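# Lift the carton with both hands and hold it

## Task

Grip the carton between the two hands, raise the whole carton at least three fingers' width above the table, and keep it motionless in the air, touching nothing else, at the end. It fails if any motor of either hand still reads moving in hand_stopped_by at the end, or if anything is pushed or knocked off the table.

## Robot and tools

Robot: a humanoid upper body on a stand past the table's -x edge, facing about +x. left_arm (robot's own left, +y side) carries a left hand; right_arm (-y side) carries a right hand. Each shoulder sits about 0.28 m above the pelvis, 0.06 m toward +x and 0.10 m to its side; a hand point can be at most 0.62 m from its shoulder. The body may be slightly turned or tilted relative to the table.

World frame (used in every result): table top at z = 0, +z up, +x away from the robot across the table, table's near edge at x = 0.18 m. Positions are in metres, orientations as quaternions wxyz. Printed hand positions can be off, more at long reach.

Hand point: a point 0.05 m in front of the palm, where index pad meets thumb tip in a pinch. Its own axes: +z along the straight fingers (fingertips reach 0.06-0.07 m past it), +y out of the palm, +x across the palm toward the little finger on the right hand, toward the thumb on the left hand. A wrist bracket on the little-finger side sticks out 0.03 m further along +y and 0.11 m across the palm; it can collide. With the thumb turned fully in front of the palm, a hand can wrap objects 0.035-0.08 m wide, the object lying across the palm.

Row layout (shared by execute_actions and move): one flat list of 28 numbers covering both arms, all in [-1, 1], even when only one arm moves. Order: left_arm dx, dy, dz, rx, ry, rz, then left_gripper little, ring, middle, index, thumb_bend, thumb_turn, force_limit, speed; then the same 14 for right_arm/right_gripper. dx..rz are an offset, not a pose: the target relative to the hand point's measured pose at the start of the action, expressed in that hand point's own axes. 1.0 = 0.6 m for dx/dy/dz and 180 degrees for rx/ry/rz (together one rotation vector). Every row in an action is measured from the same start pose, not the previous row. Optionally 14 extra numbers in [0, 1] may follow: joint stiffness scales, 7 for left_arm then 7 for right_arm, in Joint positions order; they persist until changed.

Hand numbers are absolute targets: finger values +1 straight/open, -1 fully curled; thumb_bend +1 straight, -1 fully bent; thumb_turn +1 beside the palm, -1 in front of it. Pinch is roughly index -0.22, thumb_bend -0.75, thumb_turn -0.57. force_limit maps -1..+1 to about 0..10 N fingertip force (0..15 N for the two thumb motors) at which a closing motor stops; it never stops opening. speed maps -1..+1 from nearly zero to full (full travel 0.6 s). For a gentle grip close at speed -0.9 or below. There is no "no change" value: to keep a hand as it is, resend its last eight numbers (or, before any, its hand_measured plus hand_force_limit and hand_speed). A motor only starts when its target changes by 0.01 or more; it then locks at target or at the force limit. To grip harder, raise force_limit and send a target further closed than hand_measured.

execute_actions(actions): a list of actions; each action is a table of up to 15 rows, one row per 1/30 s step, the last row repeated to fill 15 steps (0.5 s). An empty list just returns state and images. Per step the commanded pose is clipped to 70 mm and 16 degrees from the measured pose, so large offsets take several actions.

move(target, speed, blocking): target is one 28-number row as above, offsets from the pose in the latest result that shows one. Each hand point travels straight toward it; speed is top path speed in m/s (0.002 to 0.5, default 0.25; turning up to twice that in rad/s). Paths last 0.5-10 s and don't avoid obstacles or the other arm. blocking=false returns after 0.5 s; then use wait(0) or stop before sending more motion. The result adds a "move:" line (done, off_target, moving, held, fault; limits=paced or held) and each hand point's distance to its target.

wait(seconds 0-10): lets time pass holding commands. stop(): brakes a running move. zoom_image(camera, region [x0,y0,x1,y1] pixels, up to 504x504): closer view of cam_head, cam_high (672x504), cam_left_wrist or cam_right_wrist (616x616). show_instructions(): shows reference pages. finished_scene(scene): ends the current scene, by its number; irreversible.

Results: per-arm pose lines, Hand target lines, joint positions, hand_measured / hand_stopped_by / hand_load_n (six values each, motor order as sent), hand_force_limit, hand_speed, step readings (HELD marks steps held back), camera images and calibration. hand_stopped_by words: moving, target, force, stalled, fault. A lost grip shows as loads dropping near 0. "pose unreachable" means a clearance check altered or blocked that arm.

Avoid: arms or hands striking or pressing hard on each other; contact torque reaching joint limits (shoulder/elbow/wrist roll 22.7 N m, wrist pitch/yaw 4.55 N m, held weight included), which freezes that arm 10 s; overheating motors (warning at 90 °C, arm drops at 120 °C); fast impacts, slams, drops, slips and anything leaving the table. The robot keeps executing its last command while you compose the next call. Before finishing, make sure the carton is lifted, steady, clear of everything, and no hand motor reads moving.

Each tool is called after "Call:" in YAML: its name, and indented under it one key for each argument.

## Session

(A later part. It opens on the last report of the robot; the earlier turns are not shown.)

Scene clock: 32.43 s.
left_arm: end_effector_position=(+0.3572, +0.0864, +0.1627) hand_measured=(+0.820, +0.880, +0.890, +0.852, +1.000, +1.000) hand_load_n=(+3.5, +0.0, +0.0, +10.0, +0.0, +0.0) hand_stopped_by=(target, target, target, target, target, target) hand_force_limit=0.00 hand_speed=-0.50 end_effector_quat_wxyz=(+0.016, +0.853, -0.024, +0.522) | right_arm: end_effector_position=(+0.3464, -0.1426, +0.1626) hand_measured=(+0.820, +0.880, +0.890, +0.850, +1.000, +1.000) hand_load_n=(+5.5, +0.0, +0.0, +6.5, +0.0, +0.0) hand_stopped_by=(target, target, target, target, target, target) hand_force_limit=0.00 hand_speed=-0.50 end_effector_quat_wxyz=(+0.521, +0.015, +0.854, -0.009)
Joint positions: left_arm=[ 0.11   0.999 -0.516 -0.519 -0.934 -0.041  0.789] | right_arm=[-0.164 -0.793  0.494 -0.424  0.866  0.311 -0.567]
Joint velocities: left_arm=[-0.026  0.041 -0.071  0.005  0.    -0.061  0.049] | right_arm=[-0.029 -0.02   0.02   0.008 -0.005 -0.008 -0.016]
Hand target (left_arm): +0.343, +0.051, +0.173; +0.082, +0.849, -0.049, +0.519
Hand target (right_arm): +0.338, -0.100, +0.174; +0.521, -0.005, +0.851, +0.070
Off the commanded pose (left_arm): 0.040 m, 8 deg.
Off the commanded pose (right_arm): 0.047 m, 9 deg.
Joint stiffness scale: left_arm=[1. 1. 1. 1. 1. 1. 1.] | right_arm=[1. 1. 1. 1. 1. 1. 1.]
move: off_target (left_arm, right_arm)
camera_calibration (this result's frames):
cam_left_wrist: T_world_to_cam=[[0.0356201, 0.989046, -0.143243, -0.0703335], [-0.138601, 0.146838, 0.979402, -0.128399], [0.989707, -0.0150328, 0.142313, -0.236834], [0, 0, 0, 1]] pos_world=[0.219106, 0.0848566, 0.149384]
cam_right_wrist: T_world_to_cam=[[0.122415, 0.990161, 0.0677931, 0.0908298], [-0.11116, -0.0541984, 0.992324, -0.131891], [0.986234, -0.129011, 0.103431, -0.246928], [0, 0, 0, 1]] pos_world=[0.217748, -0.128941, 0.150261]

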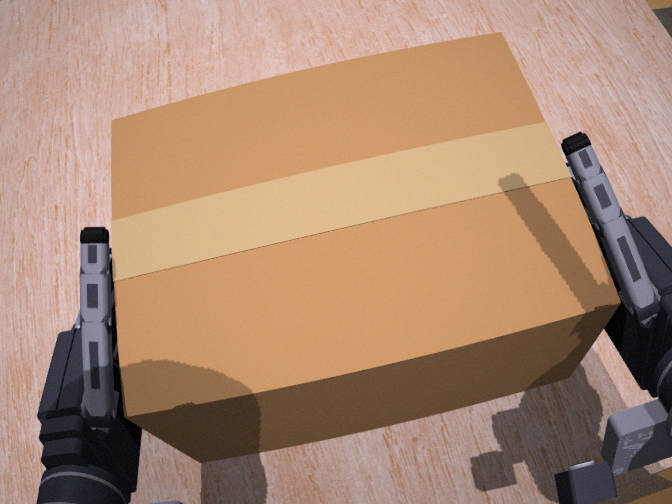

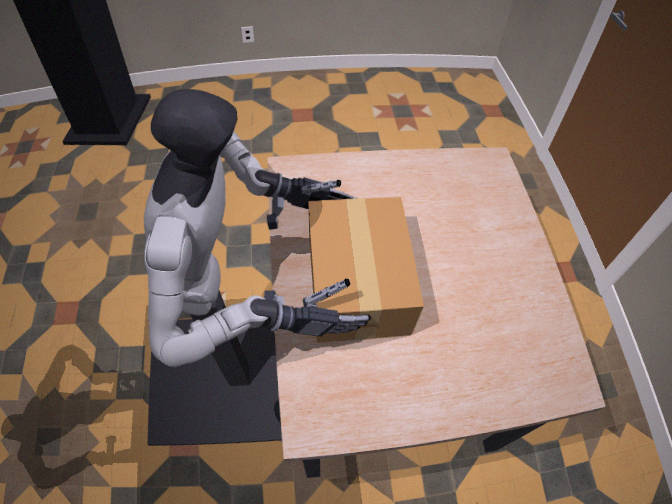

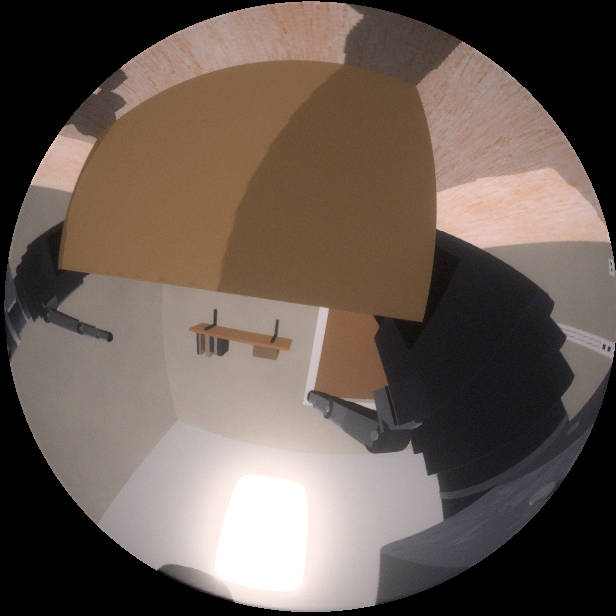

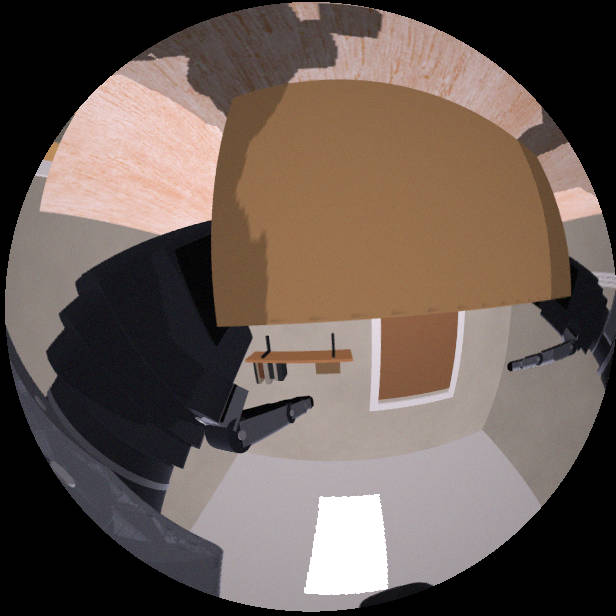

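Call:
execute_actions:
  actions:
    - [[0.008,0.064,-0.024,-0.044,0,-0.012,0.82,0.88,0.89,0.85,1,1,0,-0.5,-0.011,0.075,-0.023,-0.05,0,0.014,0.82,0.88,0.89,0.85,1,1,0,-0.5],[0.011,0.064,-0.025,-0.044,0,-0.014,0.82,0.88,0.89,0.85,1,1,0,-0.5,-0.014,0.075,-0.024,-0.05,0,0.014,0.82,0.88,0.89,0.85,1,1,0,-0.5],[0.014,0.064,-0.026,-0.044,0,-0.015,0.82,0.88,0.89,0.85,1,1,0,-0.5,-0.017,0.075,-0.025,-0.05,0,0.014,0.82,0.88,0.89,0.85,1,1,0,-0.5],[0.017,0.064,-0.027,-0.044,0,-0.015,0.82,0.88,0.89,0.85,1,1,0,-0.5,-0.02,0.075,-0.026,-0.05,0,0.014,0.82,0.88,0.89,0.85,1,1,0,-0.5],[0.02,0.064,-0.028,-0.044,0,-0.015,0.82,0.88,0.89,0.85,1,1,0,-0.5,-0.023,0.075,-0.027,-0.05,0,0.014,0.82,0.88,0.89,0.85,1,1,0,-0.5],[0.023,0.064,-0.029,-0.044,0,-0.015,0.82,0.88,0.89,0.85,1,1,0,-0.5,-0.026,0.075,-0.028,-0.05,0,0.014,0.82,0.88,0.89,0.85,1,1,0,-0.5],[0.026,0.064,-0.03,-0.044,0,-0.015,0.82,0.88,0.89,0.85,1,1,0,-0.5,-0.029,0.075,-0.029,-0.05,0,0.014,0.82,0.88,0.89,0.85,1,1,0,-0.5],[0.029,0.064,-0.031,-0.044,0,-0.015,0.82,0.88,0.89,0.85,1,1,0,-0.5,-0.032,0.075,-0.03,-0.05,0,0.014,0.82,0.88,0.89,0.85,1,1,0,-0.5],[0.032,0.064,-0.032,-0.044,0,-0.015,0.82,0.88,0.89,0.85,1,1,0,-0.5,-0.035,0.075,-0.031,-0.05,0,0.014,0.82,0.88,0.89,0.85,1,1,0,-0.5],[0.035,0.064,-0.033,-0.044,0,-0.015,0.82,0.88,0.89,0.85,1,1,0,-0.5,-0.038,0.075,-0.032,-0.05,0,0.014,0.82,0.88,0.89,0.85,1,1,0,-0.5],[0.038,0.064,-0.034,-0.044,0,-0.015,0.82,0.88,0.89,0.85,1,1,0,-0.5,-0.041,0.075,-0.033,-0.05,0,0.014,0.82,0.88,0.89,0.85,1,1,0,-0.5],[0.041,0.064,-0.035,-0.044,0,-0.015,0.82,0.88,0.89,0.85,1,1,0,-0.5,-0.044,0.075,-0.034,-0.05,0,0.014,0.82,0.88,0.89,0.85,1,1,0,-0.5],[0.044,0.064,-0.036,-0.044,0,-0.015,0.82,0.88,0.89,0.85,1,1,0,-0.5,-0.047,0.075,-0.035,-0.05,0,0.014,0.82,0.88,0.89,0.85,1,1,0,-0.5],[0.047,0.064,-0.037,-0.044,0,-0.015,0.82,0.88,0.89,0.85,1,1,0,-0.5,-0.05,0.075,-0.036,-0.05,0,0.014,0.82,0.88,0.89,0.85,1,1,0,-0.5],[0.05,0.064,-0.038,-0.044,0,-0.015,0.82,0.88,0.89,0.85,1,1,0,-0.5,-0.053,0.075,-0.037,-0.05,0,0.014,0.82,0.88,0.89,0.85,1,1,0,-0.5]]

Call:
wait:
  seconds: 0.4

Scene clock: 34.10 s.
left_arm: end_effector_position=(+0.3573, +0.0838, +0.1835) hand_measured=(+0.820, +0.880, +0.890, +0.852, +1.000, +1.000) hand_load_n=(+9.0, +1.5, +0.0, +4.5, +0.0, +0.0) hand_stopped_by=(target, target, target, target, target, target) hand_force_limit=0.00 hand_speed=-0.50 end_effector_quat_wxyz=(+0.024, +0.855, -0.015, +0.517) | right_arm: end_effector_position=(+0.3492, -0.1448, +0.1858) hand_measured=(+0.822, +0.880, +0.890, +0.852, +1.000, +1.000) hand_load_n=(+7.0, +0.0, +0.0, +8.5, +0.0, +0.0) hand_stopped_by=(target, target, target, target, target, target) hand_force_limit=0.00 hand_speed=-0.50 end_effector_quat_wxyz=(+0.520, +0.017, +0.854, -0.012)
Joint positions: left_arm=[ 0.096  1.094 -0.51  -0.633 -1.036 -0.038  0.867] | right_arm=[-0.199 -0.86   0.456 -0.53   0.985  0.385 -0.651]
Joint velocities: left_arm=[-0.115  0.259  0.081 -0.298 -0.206 -0.028  0.172] | right_arm=[-0.186 -0.187 -0.158 -0.255  0.244  0.131 -0.224]
Hand target (left_arm): +0.346, +0.051, +0.201; +0.085, +0.849, -0.043, +0.520
Hand target (right_arm): +0.339, -0.099, +0.202; +0.521, -0.012, +0.851, +0.068
Off the commanded pose (left_arm): 0.040 m, 8 deg.
Off the commanded pose (right_arm): 0.050 m, 10 deg.
Joint stiffness scale: left_arm=[1. 1. 1. 1. 1. 1. 1.] | right_arm=[1. 1. 1. 1. 1. 1. 1.]
Step readings (end_effector_position):
0: left_arm (+0.3571, +0.0864, +0.1627) | right_arm (+0.3464, -0.1426, +0.1626)
1: left_arm (+0.3571, +0.0865, +0.1627) | right_arm (+0.3464, -0.1426, +0.1626)
2: left_arm (+0.3569, +0.0864, +0.1629) | right_arm (+0.3462, -0.1426, +0.1627)
4: left_arm (+0.3562, +0.0862, +0.1635) | right_arm (+0.3449, -0.1427, +0.1630)
8: left_arm (+0.3540, +0.0858, +0.1647) | right_arm (+0.3428, -0.1429, +0.1641)
15: end_effector_position above
camera_calibration (this result's frames):
cam_left_wrist: T_world_to_cam=[[0.0260945, 0.985755, -0.166154, -0.0569329], [-0.128898, 0.168141, 0.977299, -0.153164], [0.991314, -0.0040853, 0.131449, -0.239363], [0, 0, 0, 1]] pos_world=[0.219027, 0.0808971, 0.171691]
cam_right_wrist: T_world_to_cam=[[0.130573, 0.989262, 0.0656544, 0.0884678], [-0.111158, -0.0511964, 0.992483, -0.15425], [0.985188, -0.13689, 0.103279, -0.25314], [0, 0, 0, 1]] pos_world=[0.220693, -0.130067, 0.173426]

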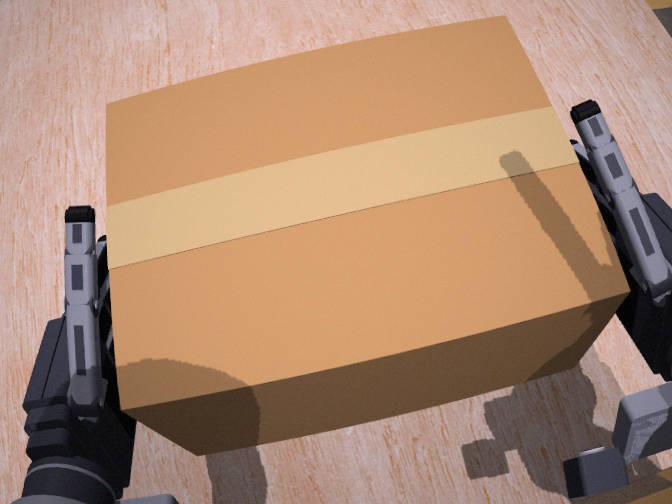

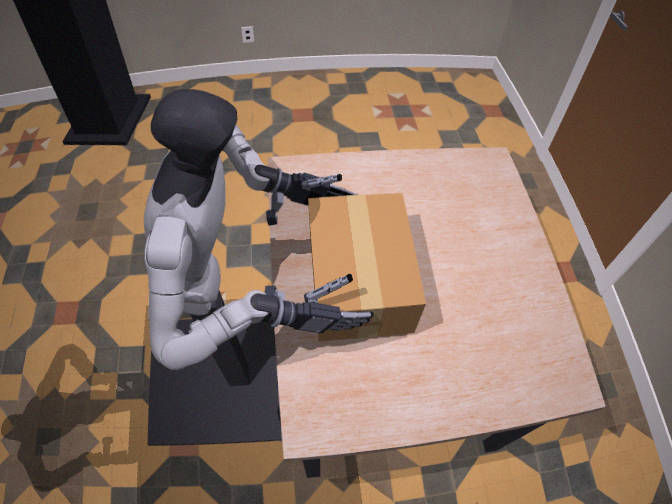

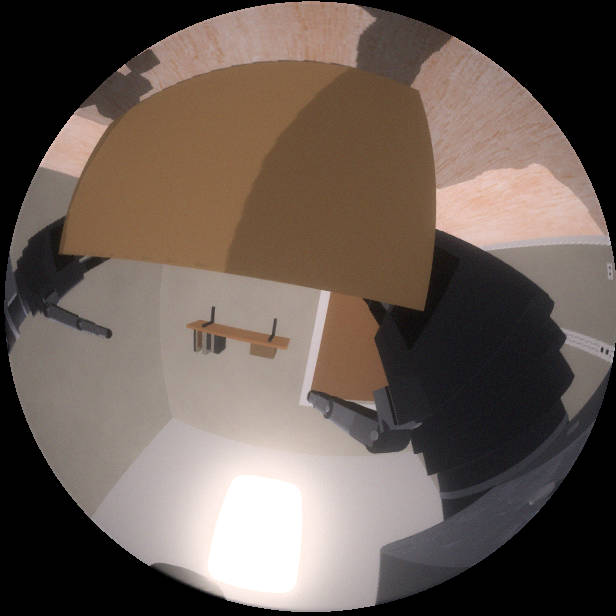

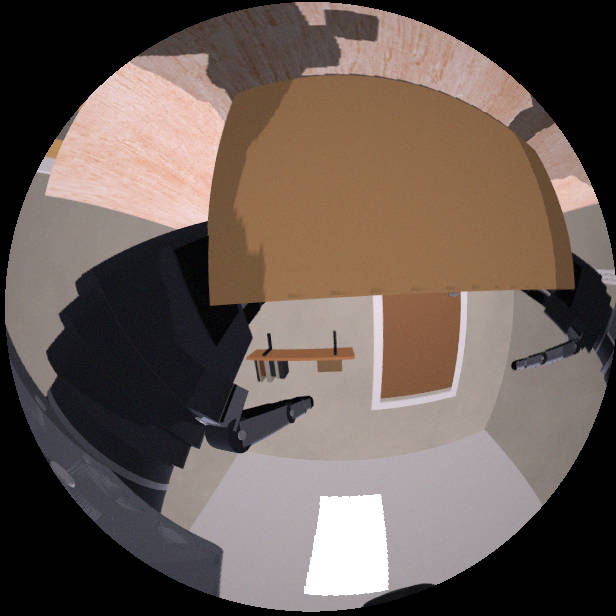

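Scene clock: 34.50 s.
left_arm: end_effector_position=(+0.3599, +0.0838, +0.1902) hand_measured=(+0.822, +0.880, +0.890, +0.850, +1.000, +1.000) hand_load_n=(+9.5, +1.5, +0.0, +4.5, +0.0, +0.0) hand_stopped_by=(target, target, target, target, target, target) hand_force_limit=0.00 hand_speed=-0.50 end_effector_quat_wxyz=(+0.024, +0.852, -0.012, +0.522) | right_arm: end_effector_position=(+0.3514, -0.1446, +0.1932) hand_measured=(+0.822, +0.880, +0.890, +0.852, +1.000, +1.000) hand_load_n=(+7.0, +0.0, +0.0, +7.0, +0.0, +0.0) hand_stopped_by=(target, target, target, target, target, target) hand_force_limit=0.00 hand_speed=-0.50 end_effector_quat_wxyz=(+0.525, +0.016, +0.851, -0.013)
Joint positions: left_arm=[ 0.088  1.109 -0.502 -0.65  -1.051 -0.041  0.88 ] | right_arm=[-0.212 -0.871  0.446 -0.547  1.003  0.395 -0.663]
Joint velocities: left_arm=[-0.015  0.003  0.003  0.003  0.     0.     0.   ] | right_arm=[0.006 0.003 0.006 0.009 0.    0.    0.   ]
Hand target (left_arm): +0.346, +0.051, +0.201; +0.085, +0.849, -0.043, +0.520
Hand target (right_arm): +0.339, -0.099, +0.202; +0.521, -0.012, +0.851, +0.068
Off the commanded pose (left_arm): 0.038 m, 8 deg.
Off the commanded pose (right_arm): 0.049 m, 10 deg.
Joint stiffness scale: left_arm=[1. 1. 1. 1. 1. 1. 1.] | right_arm=[1. 1. 1. 1. 1. 1. 1.]
wait: 0.40 s; at rest by 0.37 s
camera_calibration (this result's frames):
cam_left_wrist: T_world_to_cam=[[0.0242504, 0.985191, -0.169735, -0.0544928], [-0.140097, 0.171459, 0.975179, -0.155234], [0.989841, 0.000130932, 0.142181, -0.244702], [0, 0, 0, 1]] pos_world=[0.22179, 0.0803341, 0.176924]
cam_right_wrist: T_world_to_cam=[[0.128264, 0.989567, 0.0656125, 0.0884008], [-0.122352, -0.0498641, 0.991233, -0.156985], [0.984164, -0.135167, 0.11468, -0.257579], [0, 0, 0, 1]] pos_world=[0.222954, -0.130123, 0.179348]

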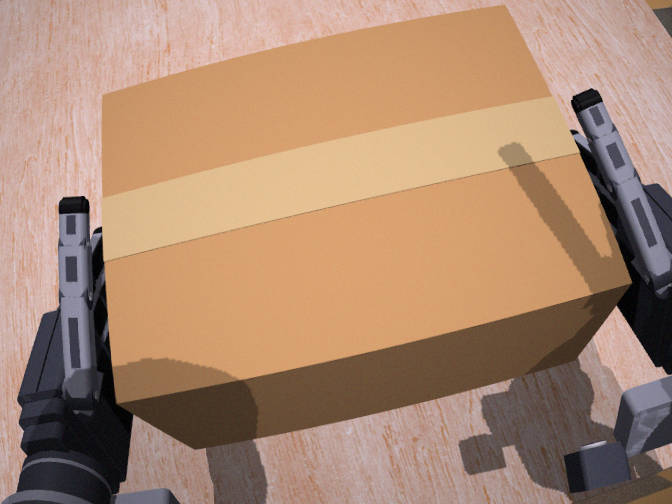

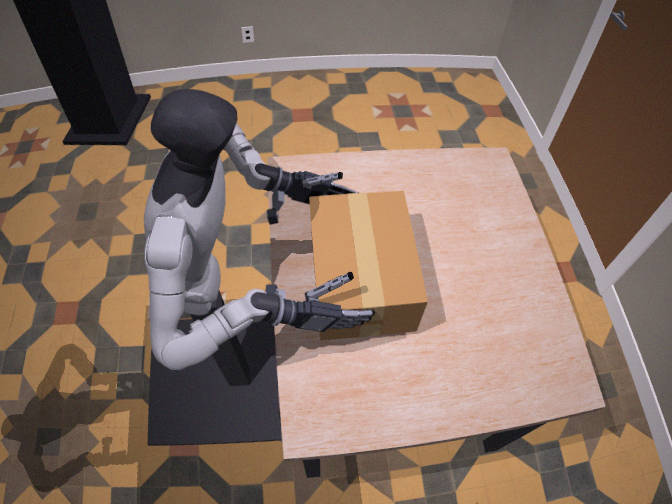

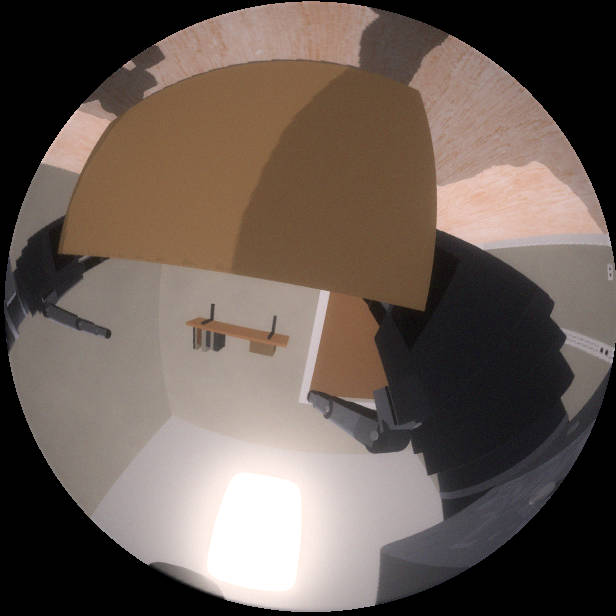

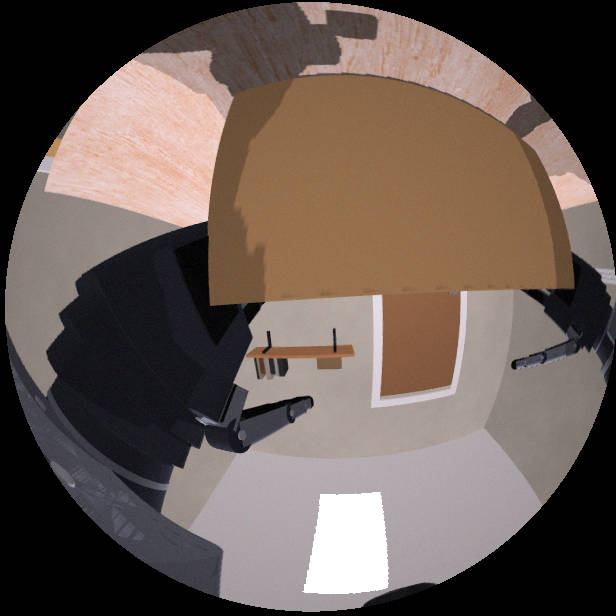

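Call:
execute_actions:
  actions:
    - [[0.007,0.059,-0.023,-0.044,0,-0.004,0.82,0.88,0.89,0.85,1,1,0,-0.5,-0.005,0.078,-0.024,-0.053,0.002,0.013,0.82,0.88,0.89,0.85,1,1,0,-0.5],[0.009,0.059,-0.023,-0.044,0,-0.004,0.82,0.88,0.89,0.85,1,1,0,-0.5,-0.007,0.078,-0.024,-0.053,0.002,0.013,0.82,0.88,0.89,0.85,1,1,0,-0.5],[0.011,0.059,-0.023,-0.044,0,-0.004,0.82,0.88,0.89,0.85,1,1,0,-0.5,-0.009,0.078,-0.024,-0.053,0.002,0.013,0.82,0.88,0.89,0.85,1,1,0,-0.5],[0.013,0.059,-0.024,-0.044,0,-0.004,0.82,0.88,0.89,0.85,1,1,0,-0.5,-0.011,0.078,-0.025,-0.053,0.002,0.013,0.82,0.88,0.89,0.85,1,1,0,-0.5],[0.015,0.059,-0.024,-0.044,0,-0.004,0.82,0.88,0.89,0.85,1,1,0,-0.5,-0.013,0.078,-0.025,-0.053,0.002,0.013,0.82,0.88,0.89,0.85,1,1,0,-0.5],[0.017,0.059,-0.024,-0.044,0,-0.004,0.82,0.88,0.89,0.85,1,1,0,-0.5,-0.015,0.078,-0.025,-0.053,0.002,0.013,0.82,0.88,0.89,0.85,1,1,0,-0.5],[0.019,0.059,-0.025,-0.044,0,-0.004,0.82,0.88,0.89,0.85,1,1,0,-0.5,-0.017,0.078,-0.026,-0.053,0.002,0.013,0.82,0.88,0.89,0.85,1,1,0,-0.5],[0.022,0.059,-0.025,-0.044,0,-0.004,0.82,0.88,0.89,0.85,1,1,0,-0.5,-0.02,0.078,-0.026,-0.053,0.002,0.013,0.82,0.88,0.89,0.85,1,1,0,-0.5],[0.025,0.059,-0.026,-0.044,0,-0.004,0.82,0.88,0.89,0.85,1,1,0,-0.5,-0.023,0.078,-0.027,-0.053,0.002,0.013,0.82,0.88,0.89,0.85,1,1,0,-0.5],[0.028,0.059,-0.026,-0.044,0,-0.004,0.82,0.88,0.89,0.85,1,1,0,-0.5,-0.026,0.078,-0.027,-0.053,0.002,0.013,0.82,0.88,0.89,0.85,1,1,0,-0.5],[0.031,0.059,-0.027,-0.044,0,-0.004,0.82,0.88,0.89,0.85,1,1,0,-0.5,-0.029,0.078,-0.028,-0.053,0.002,0.013,0.82,0.88,0.89,0.85,1,1,0,-0.5],[0.034,0.059,-0.027,-0.044,0,-0.004,0.82,0.88,0.89,0.85,1,1,0,-0.5,-0.032,0.078,-0.028,-0.053,0.002,0.013,0.82,0.88,0.89,0.85,1,1,0,-0.5],[0.037,0.059,-0.028,-0.044,0,-0.004,0.82,0.88,0.89,0.85,1,1,0,-0.5,-0.035,0.078,-0.029,-0.053,0.002,0.013,0.82,0.88,0.89,0.85,1,1,0,-0.5],[0.04,0.059,-0.028,-0.044,0,-0.004,0.82,0.88,0.89,0.85,1,1,0,-0.5,-0.038,0.078,-0.029,-0.053,0.002,0.013,0.82,0.88,0.89,0.85,1,1,0,-0.5],[0.043,0.059,-0.029,-0.044,0,-0.004,0.82,0.88,0.89,0.85,1,1,0,-0.5,-0.041,0.078,-0.03,-0.053,0.002,0.013,0.82,0.88,0.89,0.85,1,1,0,-0.5]]

Call:
wait:
  seconds: 0.4

Scene clock: 36.47 s.
left_arm: end_effector_position=(+0.3647, +0.0843, +0.2073) hand_measured=(+0.822, +0.880, +0.890, +0.850, +1.000, +1.000) hand_load_n=(+9.0, +1.5, +0.0, +4.5, +0.0, +0.0) hand_stopped_by=(target, target, target, target, target, target) hand_force_limit=0.00 hand_speed=-0.50 end_effector_quat_wxyz=(+0.024, +0.853, -0.014, +0.521) | right_arm: end_effector_position=(+0.3555, -0.1443, +0.2096) hand_measured=(+0.822, +0.880, +0.890, +0.852, +1.000, +1.000) hand_load_n=(+7.0, +0.0, +0.0, +6.5, +0.0, +0.0) hand_stopped_by=(target, target, target, target, target, target) hand_force_limit=0.00 hand_speed=-0.50 end_effector_quat_wxyz=(+0.524, +0.017, +0.851, -0.012)
Joint positions: left_arm=[ 0.054  1.211 -0.485 -0.715 -1.154 -0.046  0.924] | right_arm=[-0.265 -0.918  0.426 -0.597  1.111  0.439 -0.725]
Joint velocities: left_arm=[-0.109  0.264  0.121 -0.184 -0.328 -0.01   0.131] | right_arm=[-0.187 -0.126 -0.086 -0.13   0.319  0.139 -0.178]
Hand target (left_arm): +0.352, +0.052, +0.223; +0.084, +0.848, -0.044, +0.521
Hand target (right_arm): +0.344, -0.100, +0.225; +0.524, -0.014, +0.849, +0.068
Off the commanded pose (left_arm): 0.039 m, 8 deg.
Off the commanded pose (right_arm): 0.049 m, 10 deg.
Joint stiffness scale: left_arm=[1. 1. 1. 1. 1. 1. 1.] | right_arm=[1. 1. 1. 1. 1. 1. 1.]
Step readings (end_effector_position):
0: left_arm (+0.3599, +0.0838, +0.1902) | right_arm (+0.3514, -0.1446, +0.1932)
1: left_arm (+0.3599, +0.0839, +0.1902) | right_arm (+0.3514, -0.1446, +0.1932)
2: left_arm (+0.3597, +0.0839, +0.1902) | right_arm (+0.3512, -0.1446, +0.1932)
4: left_arm (+0.3595, +0.0841, +0.1909) | right_arm (+0.3507, -0.1445, +0.1933)
8: left_arm (+0.3603, +0.0843, +0.1944) | right_arm (+0.3514, -0.1443, +0.1966)
15: end_effector_position above
camera_calibration (this result's frames):
cam_left_wrist: T_world_to_cam=[[0.0268528, 0.985603, -0.166927, -0.0537405], [-0.136688, 0.169039, 0.976085, -0.172556], [0.99025, -0.00339369, 0.139259, -0.251117], [0, 0, 0, 1]] pos_world=[0.226526, 0.0812834, 0.194429]
cam_right_wrist: T_world_to_cam=[[0.128966, 0.989359, 0.0673586, 0.085831], [-0.119986, -0.0518584, 0.99142, -0.173931], [0.984363, -0.135942, 0.112021, -0.263154], [0, 0, 0, 1]] pos_world=[0.227101, -0.129711, 0.196136]

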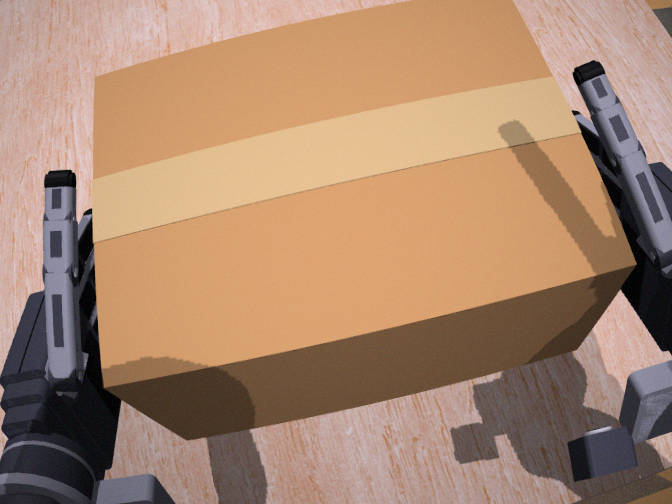

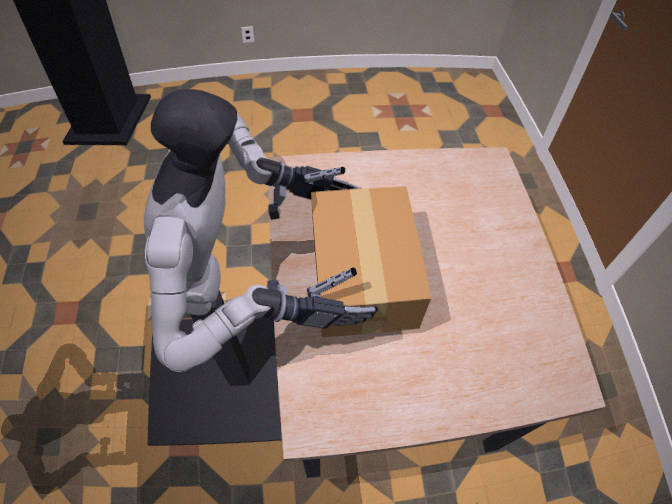

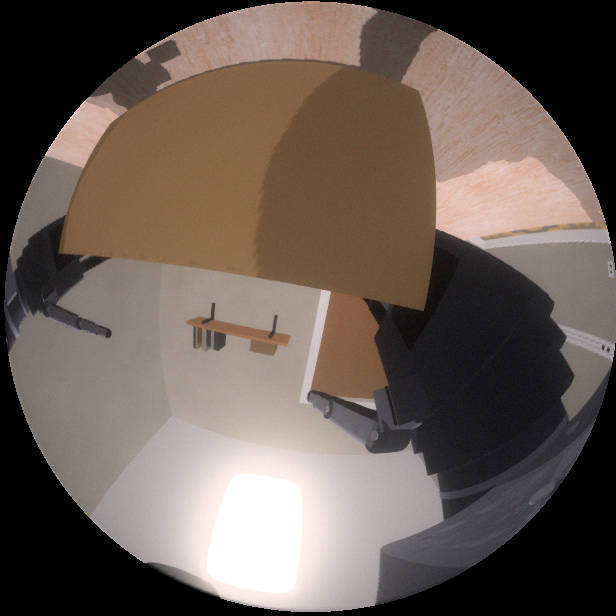

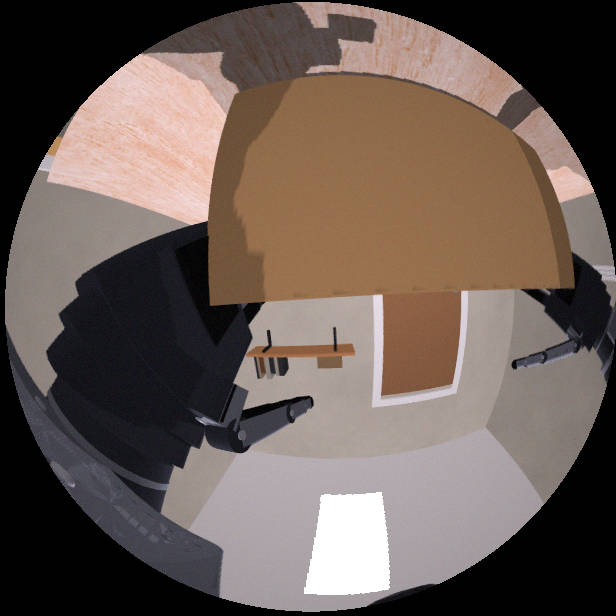

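Scene clock: 36.87 s.
left_arm: end_effector_position=(+0.3668, +0.0843, +0.2126) hand_measured=(+0.822, +0.880, +0.890, +0.850, +1.000, +1.000) hand_load_n=(+9.5, +2.0, +0.0, +3.5, +0.0, +0.0) hand_stopped_by=(target, target, target, target, target, target) hand_force_limit=0.00 hand_speed=-0.50 end_effector_quat_wxyz=(+0.025, +0.852, -0.013, +0.523) | right_arm: end_effector_position=(+0.3573, -0.1443, +0.2149) hand_measured=(+0.822, +0.880, +0.890, +0.852, +1.000, +1.000) hand_load_n=(+7.0, +0.0, +0.0, +6.5, +0.0, +0.0) hand_stopped_by=(target, target, target, target, target, target) hand_force_limit=0.00 hand_speed=-0.50 end_effector_quat_wxyz=(+0.527, +0.017, +0.850, -0.012)
Joint positions: left_arm=[ 0.045  1.229 -0.477 -0.727 -1.174 -0.049  0.932] | right_arm=[-0.28  -0.926  0.418 -0.607  1.13   0.447 -0.737]
Joint velocities: left_arm=[-0.003 -0.002  0.     0.     0.     0.     0.   ] | right_arm=[ 0.003 -0.017 -0.012  0.002  0.003  0.     0.   ]
Hand target (left_arm): +0.352, +0.052, +0.223; +0.084, +0.848, -0.044, +0.521
Hand target (right_arm): +0.344, -0.100, +0.225; +0.524, -0.014, +0.849, +0.068
Off the commanded pose (left_arm): 0.038 m, 8 deg.
Off the commanded pose (right_arm): 0.048 m, 10 deg.
Joint stiffness scale: left_arm=[1. 1. 1. 1. 1. 1. 1.] | right_arm=[1. 1. 1. 1. 1. 1. 1.]
wait: 0.40 s; at rest by 0.27 s
camera_calibration (this result's frames):
cam_left_wrist: T_world_to_cam=[[0.0260211, 0.985147, -0.169731, -0.0519955], [-0.142843, 0.17171, 0.974737, -0.175168], [0.989403, -0.00111885, 0.145189, -0.255126], [0, 0, 0, 1]] pos_world=[0.228754, 0.0810159, 0.198959]
cam_right_wrist: T_world_to_cam=[[0.128458, 0.989426, 0.0673401, 0.085412], [-0.126383, -0.0510163, 0.990669, -0.176389], [0.983629, -0.13577, 0.118494, -0.266615], [0, 0, 0, 1]] pos_world=[0.228986, -0.129706, 0.200584]

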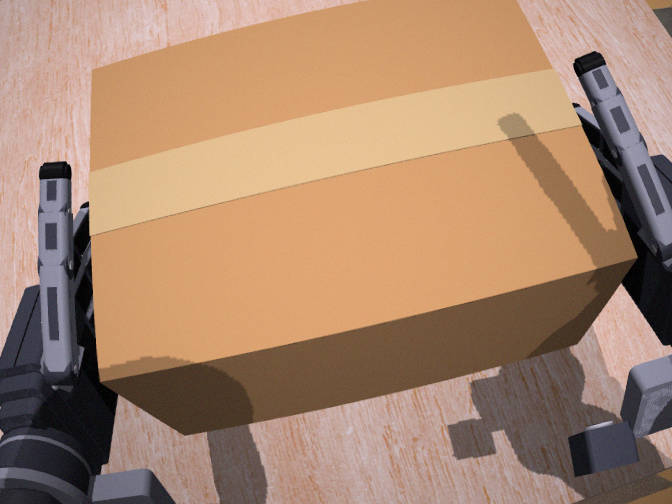

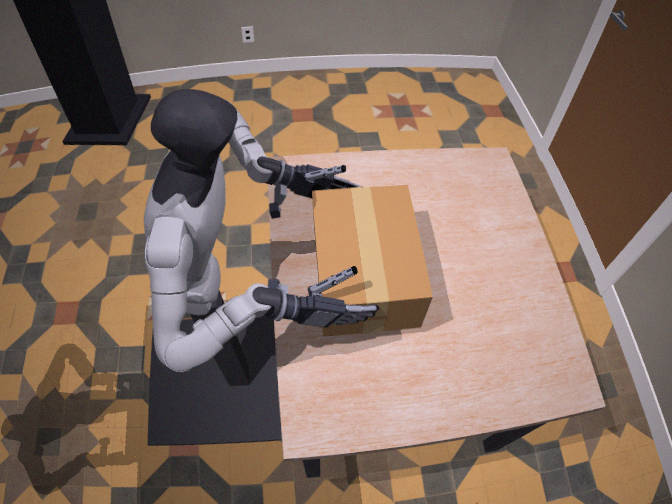

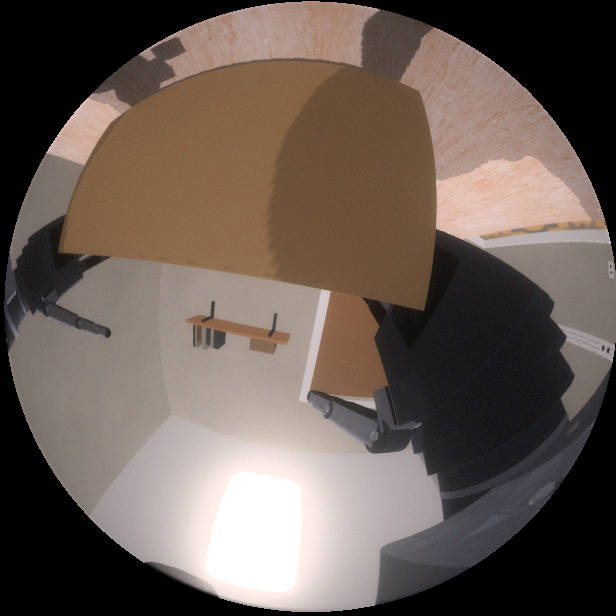

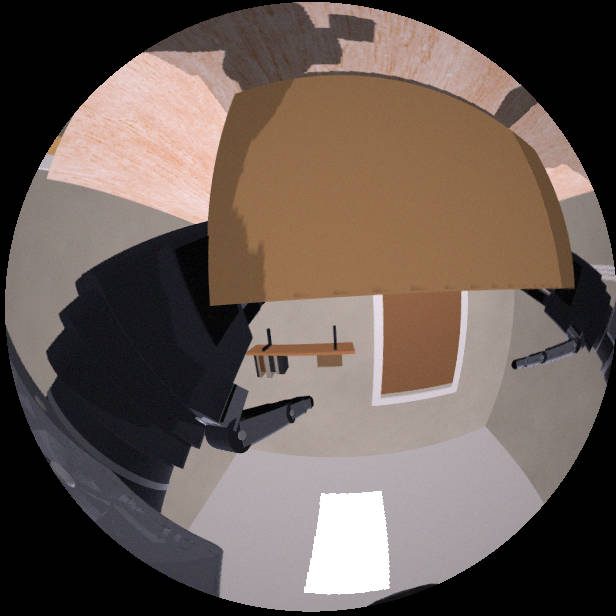

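Stable. Repeat, a little longer.

Call:
execute_actions:
  actions:
    - [[0.007,0.059,-0.023,-0.044,0,-0.002,0.82,0.88,0.89,0.85,1,1,0,-0.5,-0.006,0.078,-0.024,-0.053,0.002,0.013,0.82,0.88,0.89,0.85,1,1,0,-0.5],[0.009,0.059,-0.023,-0.044,0,-0.002,0.82,0.88,0.89,0.85,1,1,0,-0.5,-0.008,0.078,-0.024,-0.053,0.002,0.013,0.82,0.88,0.89,0.85,1,1,0,-0.5],[0.011,0.059,-0.023,-0.044,0,-0.002,0.82,0.88,0.89,0.85,1,1,0,-0.5,-0.01,0.078,-0.024,-0.053,0.002,0.013,0.82,0.88,0.89,0.85,1,1,0,-0.5],[0.014,0.059,-0.024,-0.044,0,-0.002,0.82,0.88,0.89,0.85,1,1,0,-0.5,-0.013,0.078,-0.025,-0.053,0.002,0.013,0.82,0.88,0.89,0.85,1,1,0,-0.5],[0.017,0.059,-0.024,-0.044,0,-0.002,0.82,0.88,0.89,0.85,1,1,0,-0.5,-0.016,0.078,-0.025,-0.053,0.002,0.013,0.82,0.88,0.89,0.85,1,1,0,-0.5],[0.02,0.059,-0.024,-0.044,0,-0.002,0.82,0.88,0.89,0.85,1,1,0,-0.5,-0.019,0.078,-0.025,-0.053,0.002,0.013,0.82,0.88,0.89,0.85,1,1,0,-0.5],[0.024,0.059,-0.025,-0.044,0,-0.002,0.82,0.88,0.89,0.85,1,1,0,-0.5,-0.023,0.078,-0.026,-0.053,0.002,0.013,0.82,0.88,0.89,0.85,1,1,0,-0.5],[0.028,0.059,-0.025,-0.044,0,-0.002,0.82,0.88,0.89,0.85,1,1,0,-0.5,-0.027,0.078,-0.026,-0.053,0.002,0.013,0.82,0.88,0.89,0.85,1,1,0,-0.5],[0.032,0.059,-0.026,-0.044,0,-0.002,0.82,0.88,0.89,0.85,1,1,0,-0.5,-0.031,0.078,-0.027,-0.053,0.002,0.013,0.82,0.88,0.89,0.85,1,1,0,-0.5],[0.036,0.059,-0.026,-0.044,0,-0.002,0.82,0.88,0.89,0.85,1,1,0,-0.5,-0.035,0.078,-0.027,-0.053,0.002,0.013,0.82,0.88,0.89,0.85,1,1,0,-0.5],[0.04,0.059,-0.027,-0.044,0,-0.002,0.82,0.88,0.89,0.85,1,1,0,-0.5,-0.039,0.078,-0.028,-0.053,0.002,0.013,0.82,0.88,0.89,0.85,1,1,0,-0.5],[0.044,0.059,-0.027,-0.044,0,-0.002,0.82,0.88,0.89,0.85,1,1,0,-0.5,-0.043,0.078,-0.028,-0.053,0.002,0.013,0.82,0.88,0.89,0.85,1,1,0,-0.5],[0.048,0.059,-0.028,-0.044,0,-0.002,0.82,0.88,0.89,0.85,1,1,0,-0.5,-0.047,0.078,-0.029,-0.053,0.002,0.013,0.82,0.88,0.89,0.85,1,1,0,-0.5],[0.052,0.059,-0.028,-0.044,0,-0.002,0.82,0.88,0.89,0.85,1,1,0,-0.5,-0.051,0.078,-0.029,-0.053,0.002,0.013,0.82,0.88,0.89,0.85,1,1,0,-0.5],[0.056,0.059,-0.029,-0.044,0,-0.002,0.82,0.88,0.89,0.85,1,1,0,-0.5,-0.055,0.078,-0.03,-0.053,0.002,0.013,0.82,0.88,0.89,0.85,1,1,0,-0.5]]

Call:
wait:
  seconds: 0.4

Scene clock: 38.63 s.
left_arm: end_effector_position=(+0.3761, +0.0849, +0.2371) hand_measured=(+0.822, +0.880, +0.890, +0.850, +1.000, +1.000) hand_load_n=(+9.5, +2.0, +0.0, +4.0, +0.0, +0.0) hand_stopped_by=(target, target, target, target, target, target) hand_force_limit=0.00 hand_speed=-0.50 end_effector_quat_wxyz=(+0.023, +0.851, -0.014, +0.524) | right_arm: end_effector_position=(+0.3653, -0.1438, +0.2387) hand_measured=(+0.822, +0.880, +0.890, +0.852, +1.000, +1.000) hand_load_n=(+7.5, +0.0, +0.0, +5.0, +0.0, +0.0) hand_stopped_by=(target, target, target, target, target, target) hand_force_limit=0.00 hand_speed=-0.50 end_effector_quat_wxyz=(+0.528, +0.020, +0.849, -0.011)
Joint positions: left_arm=[-0.009  1.358 -0.425 -0.79  -1.33  -0.054  0.969] | right_arm=[-0.371 -0.967  0.377 -0.646  1.279  0.511 -0.816]
Joint velocities: left_arm=[-0.152  0.35   0.209 -0.152 -0.479 -0.029  0.083] | right_arm=[-0.325 -0.117 -0.135 -0.077  0.454  0.196 -0.221]
Hand target (left_arm): +0.362, +0.053, +0.253; +0.083, +0.847, -0.047, +0.523
Hand target (right_arm): +0.353, -0.100, +0.254; +0.526, -0.014, +0.847, +0.068
Off the commanded pose (left_arm): 0.039 m, 8 deg.
Off the commanded pose (right_arm): 0.049 m, 10 deg.
Joint stiffness scale: left_arm=[1. 1. 1. 1. 1. 1. 1.] | right_arm=[1. 1. 1. 1. 1. 1. 1.]
Step readings (end_effector_position):
0: left_arm (+0.3668, +0.0843, +0.2126) | right_arm (+0.3573, -0.1443, +0.2149)
1: left_arm (+0.3668, +0.0844, +0.2126) | right_arm (+0.3573, -0.1443, +0.2149)
2: left_arm (+0.3667, +0.0844, +0.2126) | right_arm (+0.3573, -0.1443, +0.2150)
4: left_arm (+0.3671, +0.0847, +0.2133) | right_arm (+0.3572, -0.1439, +0.2152)
8: left_arm (+0.3689, +0.0849, +0.2184) | right_arm (+0.3587, -0.1437, +0.2198)
15: end_effector_position above
camera_calibration (this result's frames):
cam_left_wrist: T_world_to_cam=[[0.0273839, 0.985678, -0.1664, -0.0499643], [-0.143957, 0.168616, 0.975113, -0.197179], [0.989205, -0.00274797, 0.146512, -0.267904], [0, 0, 0, 1]] pos_world=[0.237995, 0.0817599, 0.223209]
cam_right_wrist: T_world_to_cam=[[0.131609, 0.98865, 0.0724605, 0.0798897], [-0.128777, -0.0554257, 0.990123, -0.198548], [0.982902, -0.13964, 0.120021, -0.277887], [0, 0, 0, 1]] pos_world=[0.237053, -0.128792, 0.22415]

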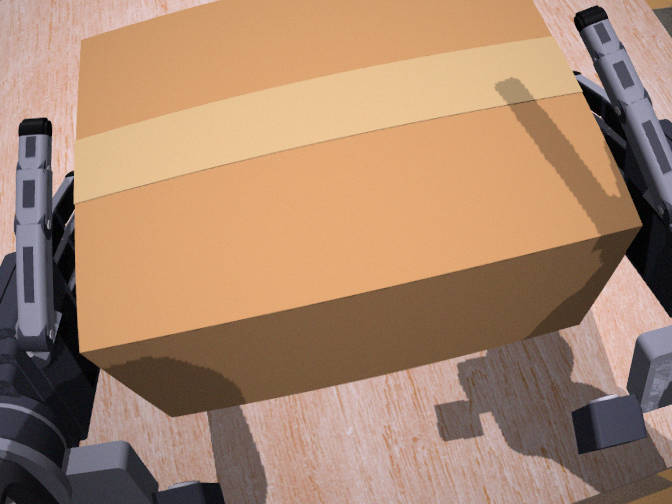

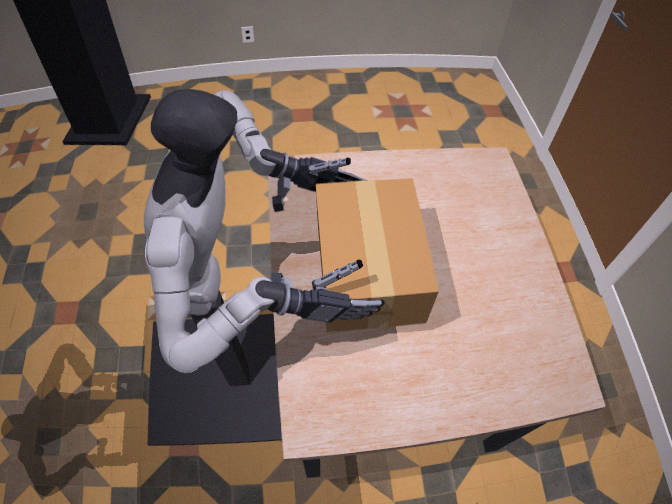

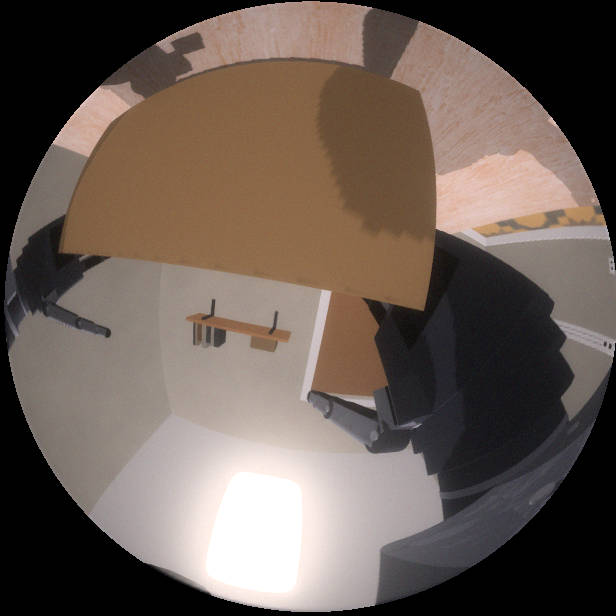

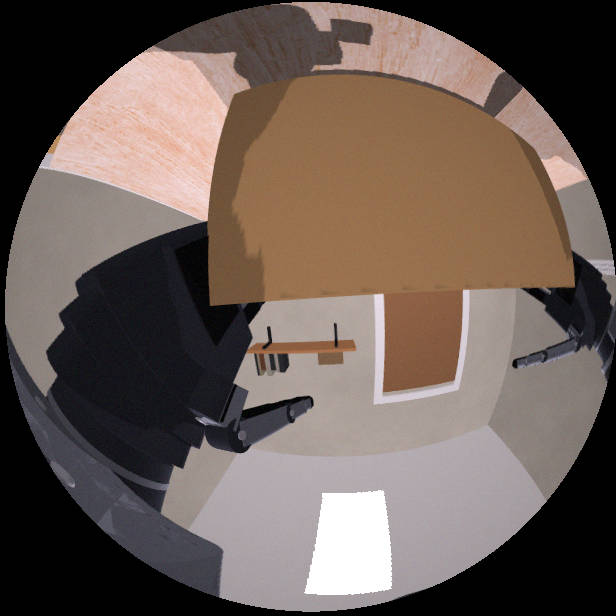

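Scene clock: 39.03 s.
left_arm: end_effector_position=(+0.3786, +0.0850, +0.2436) hand_measured=(+0.822, +0.880, +0.890, +0.850, +1.000, +1.000) hand_load_n=(+10.0, +2.0, +0.0, +3.0, +0.0, +0.0) hand_stopped_by=(target, target, target, target, target, target) hand_force_limit=0.00 hand_speed=-0.50 end_effector_quat_wxyz=(+0.024, +0.850, -0.012, +0.526) | right_arm: end_effector_position=(+0.3675, -0.1438, +0.2453) hand_measured=(+0.822, +0.880, +0.890, +0.850, +1.000, +1.000) hand_load_n=(+7.5, +0.0, +0.0, +5.0, +0.0, +0.0) hand_stopped_by=(target, target, target, target, target, target) hand_force_limit=0.00 hand_speed=-0.50 end_effector_quat_wxyz=(+0.531, +0.020, +0.847, -0.011)
Joint positions: left_arm=[-0.02   1.38  -0.41  -0.8   -1.36  -0.058  0.975] | right_arm=[-0.392 -0.974  0.366 -0.652  1.307  0.524 -0.831]
Joint velocities: left_arm=[0.017 0.002 0.021 0.008 0.002 0.    0.   ] | right_arm=[-0.003 -0.002 -0.005  0.    -0.005  0.     0.   ]
Hand target (left_arm): +0.362, +0.053, +0.253; +0.083, +0.847, -0.047, +0.523
Hand target (right_arm): +0.353, -0.100, +0.254; +0.526, -0.014, +0.847, +0.068
Off the commanded pose (left_arm): 0.038 m, 8 deg.
Off the commanded pose (right_arm): 0.048 m, 10 deg.
Joint stiffness scale: left_arm=[1. 1. 1. 1. 1. 1. 1.] | right_arm=[1. 1. 1. 1. 1. 1. 1.]
wait: 0.40 s; at rest by 0.27 s
camera_calibration (this result's frames):
cam_left_wrist: T_world_to_cam=[[0.0260693, 0.985125, -0.169847, -0.0476518], [-0.15013, 0.171836, 0.973619, -0.200759], [0.988322, 0.000117651, 0.152377, -0.272752], [0, 0, 0, 1]] pos_world=[0.240669, 0.0814727, 0.22893]
cam_right_wrist: T_world_to_cam=[[0.131008, 0.988718, 0.0726218, 0.0792589], [-0.135332, -0.0547318, 0.989288, -0.202115], [0.982101, -0.139433, 0.126634, -0.282077], [0, 0, 0, 1]] pos_world=[0.239292, -0.128758, 0.229914]

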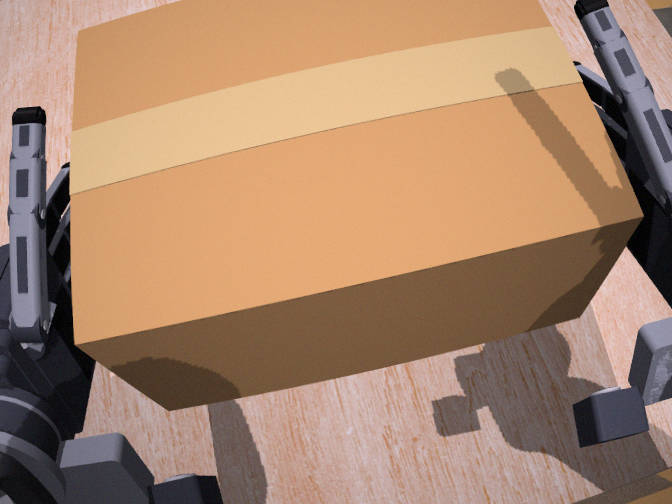

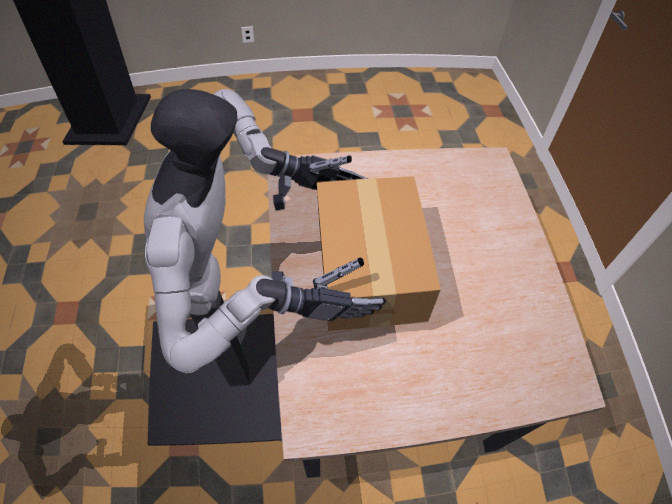

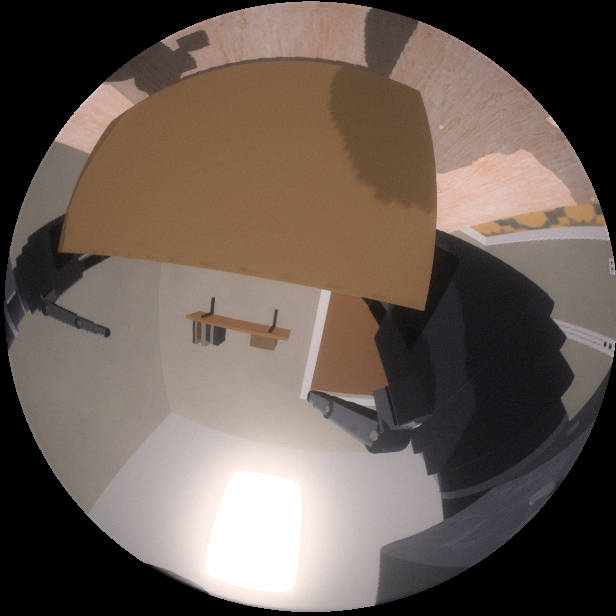

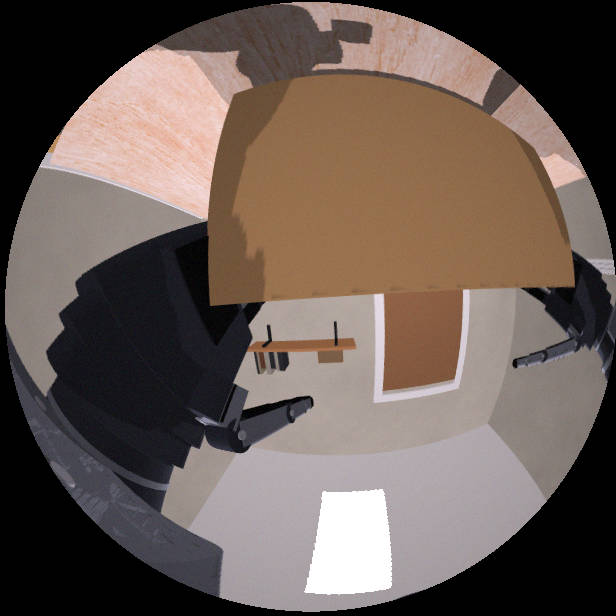

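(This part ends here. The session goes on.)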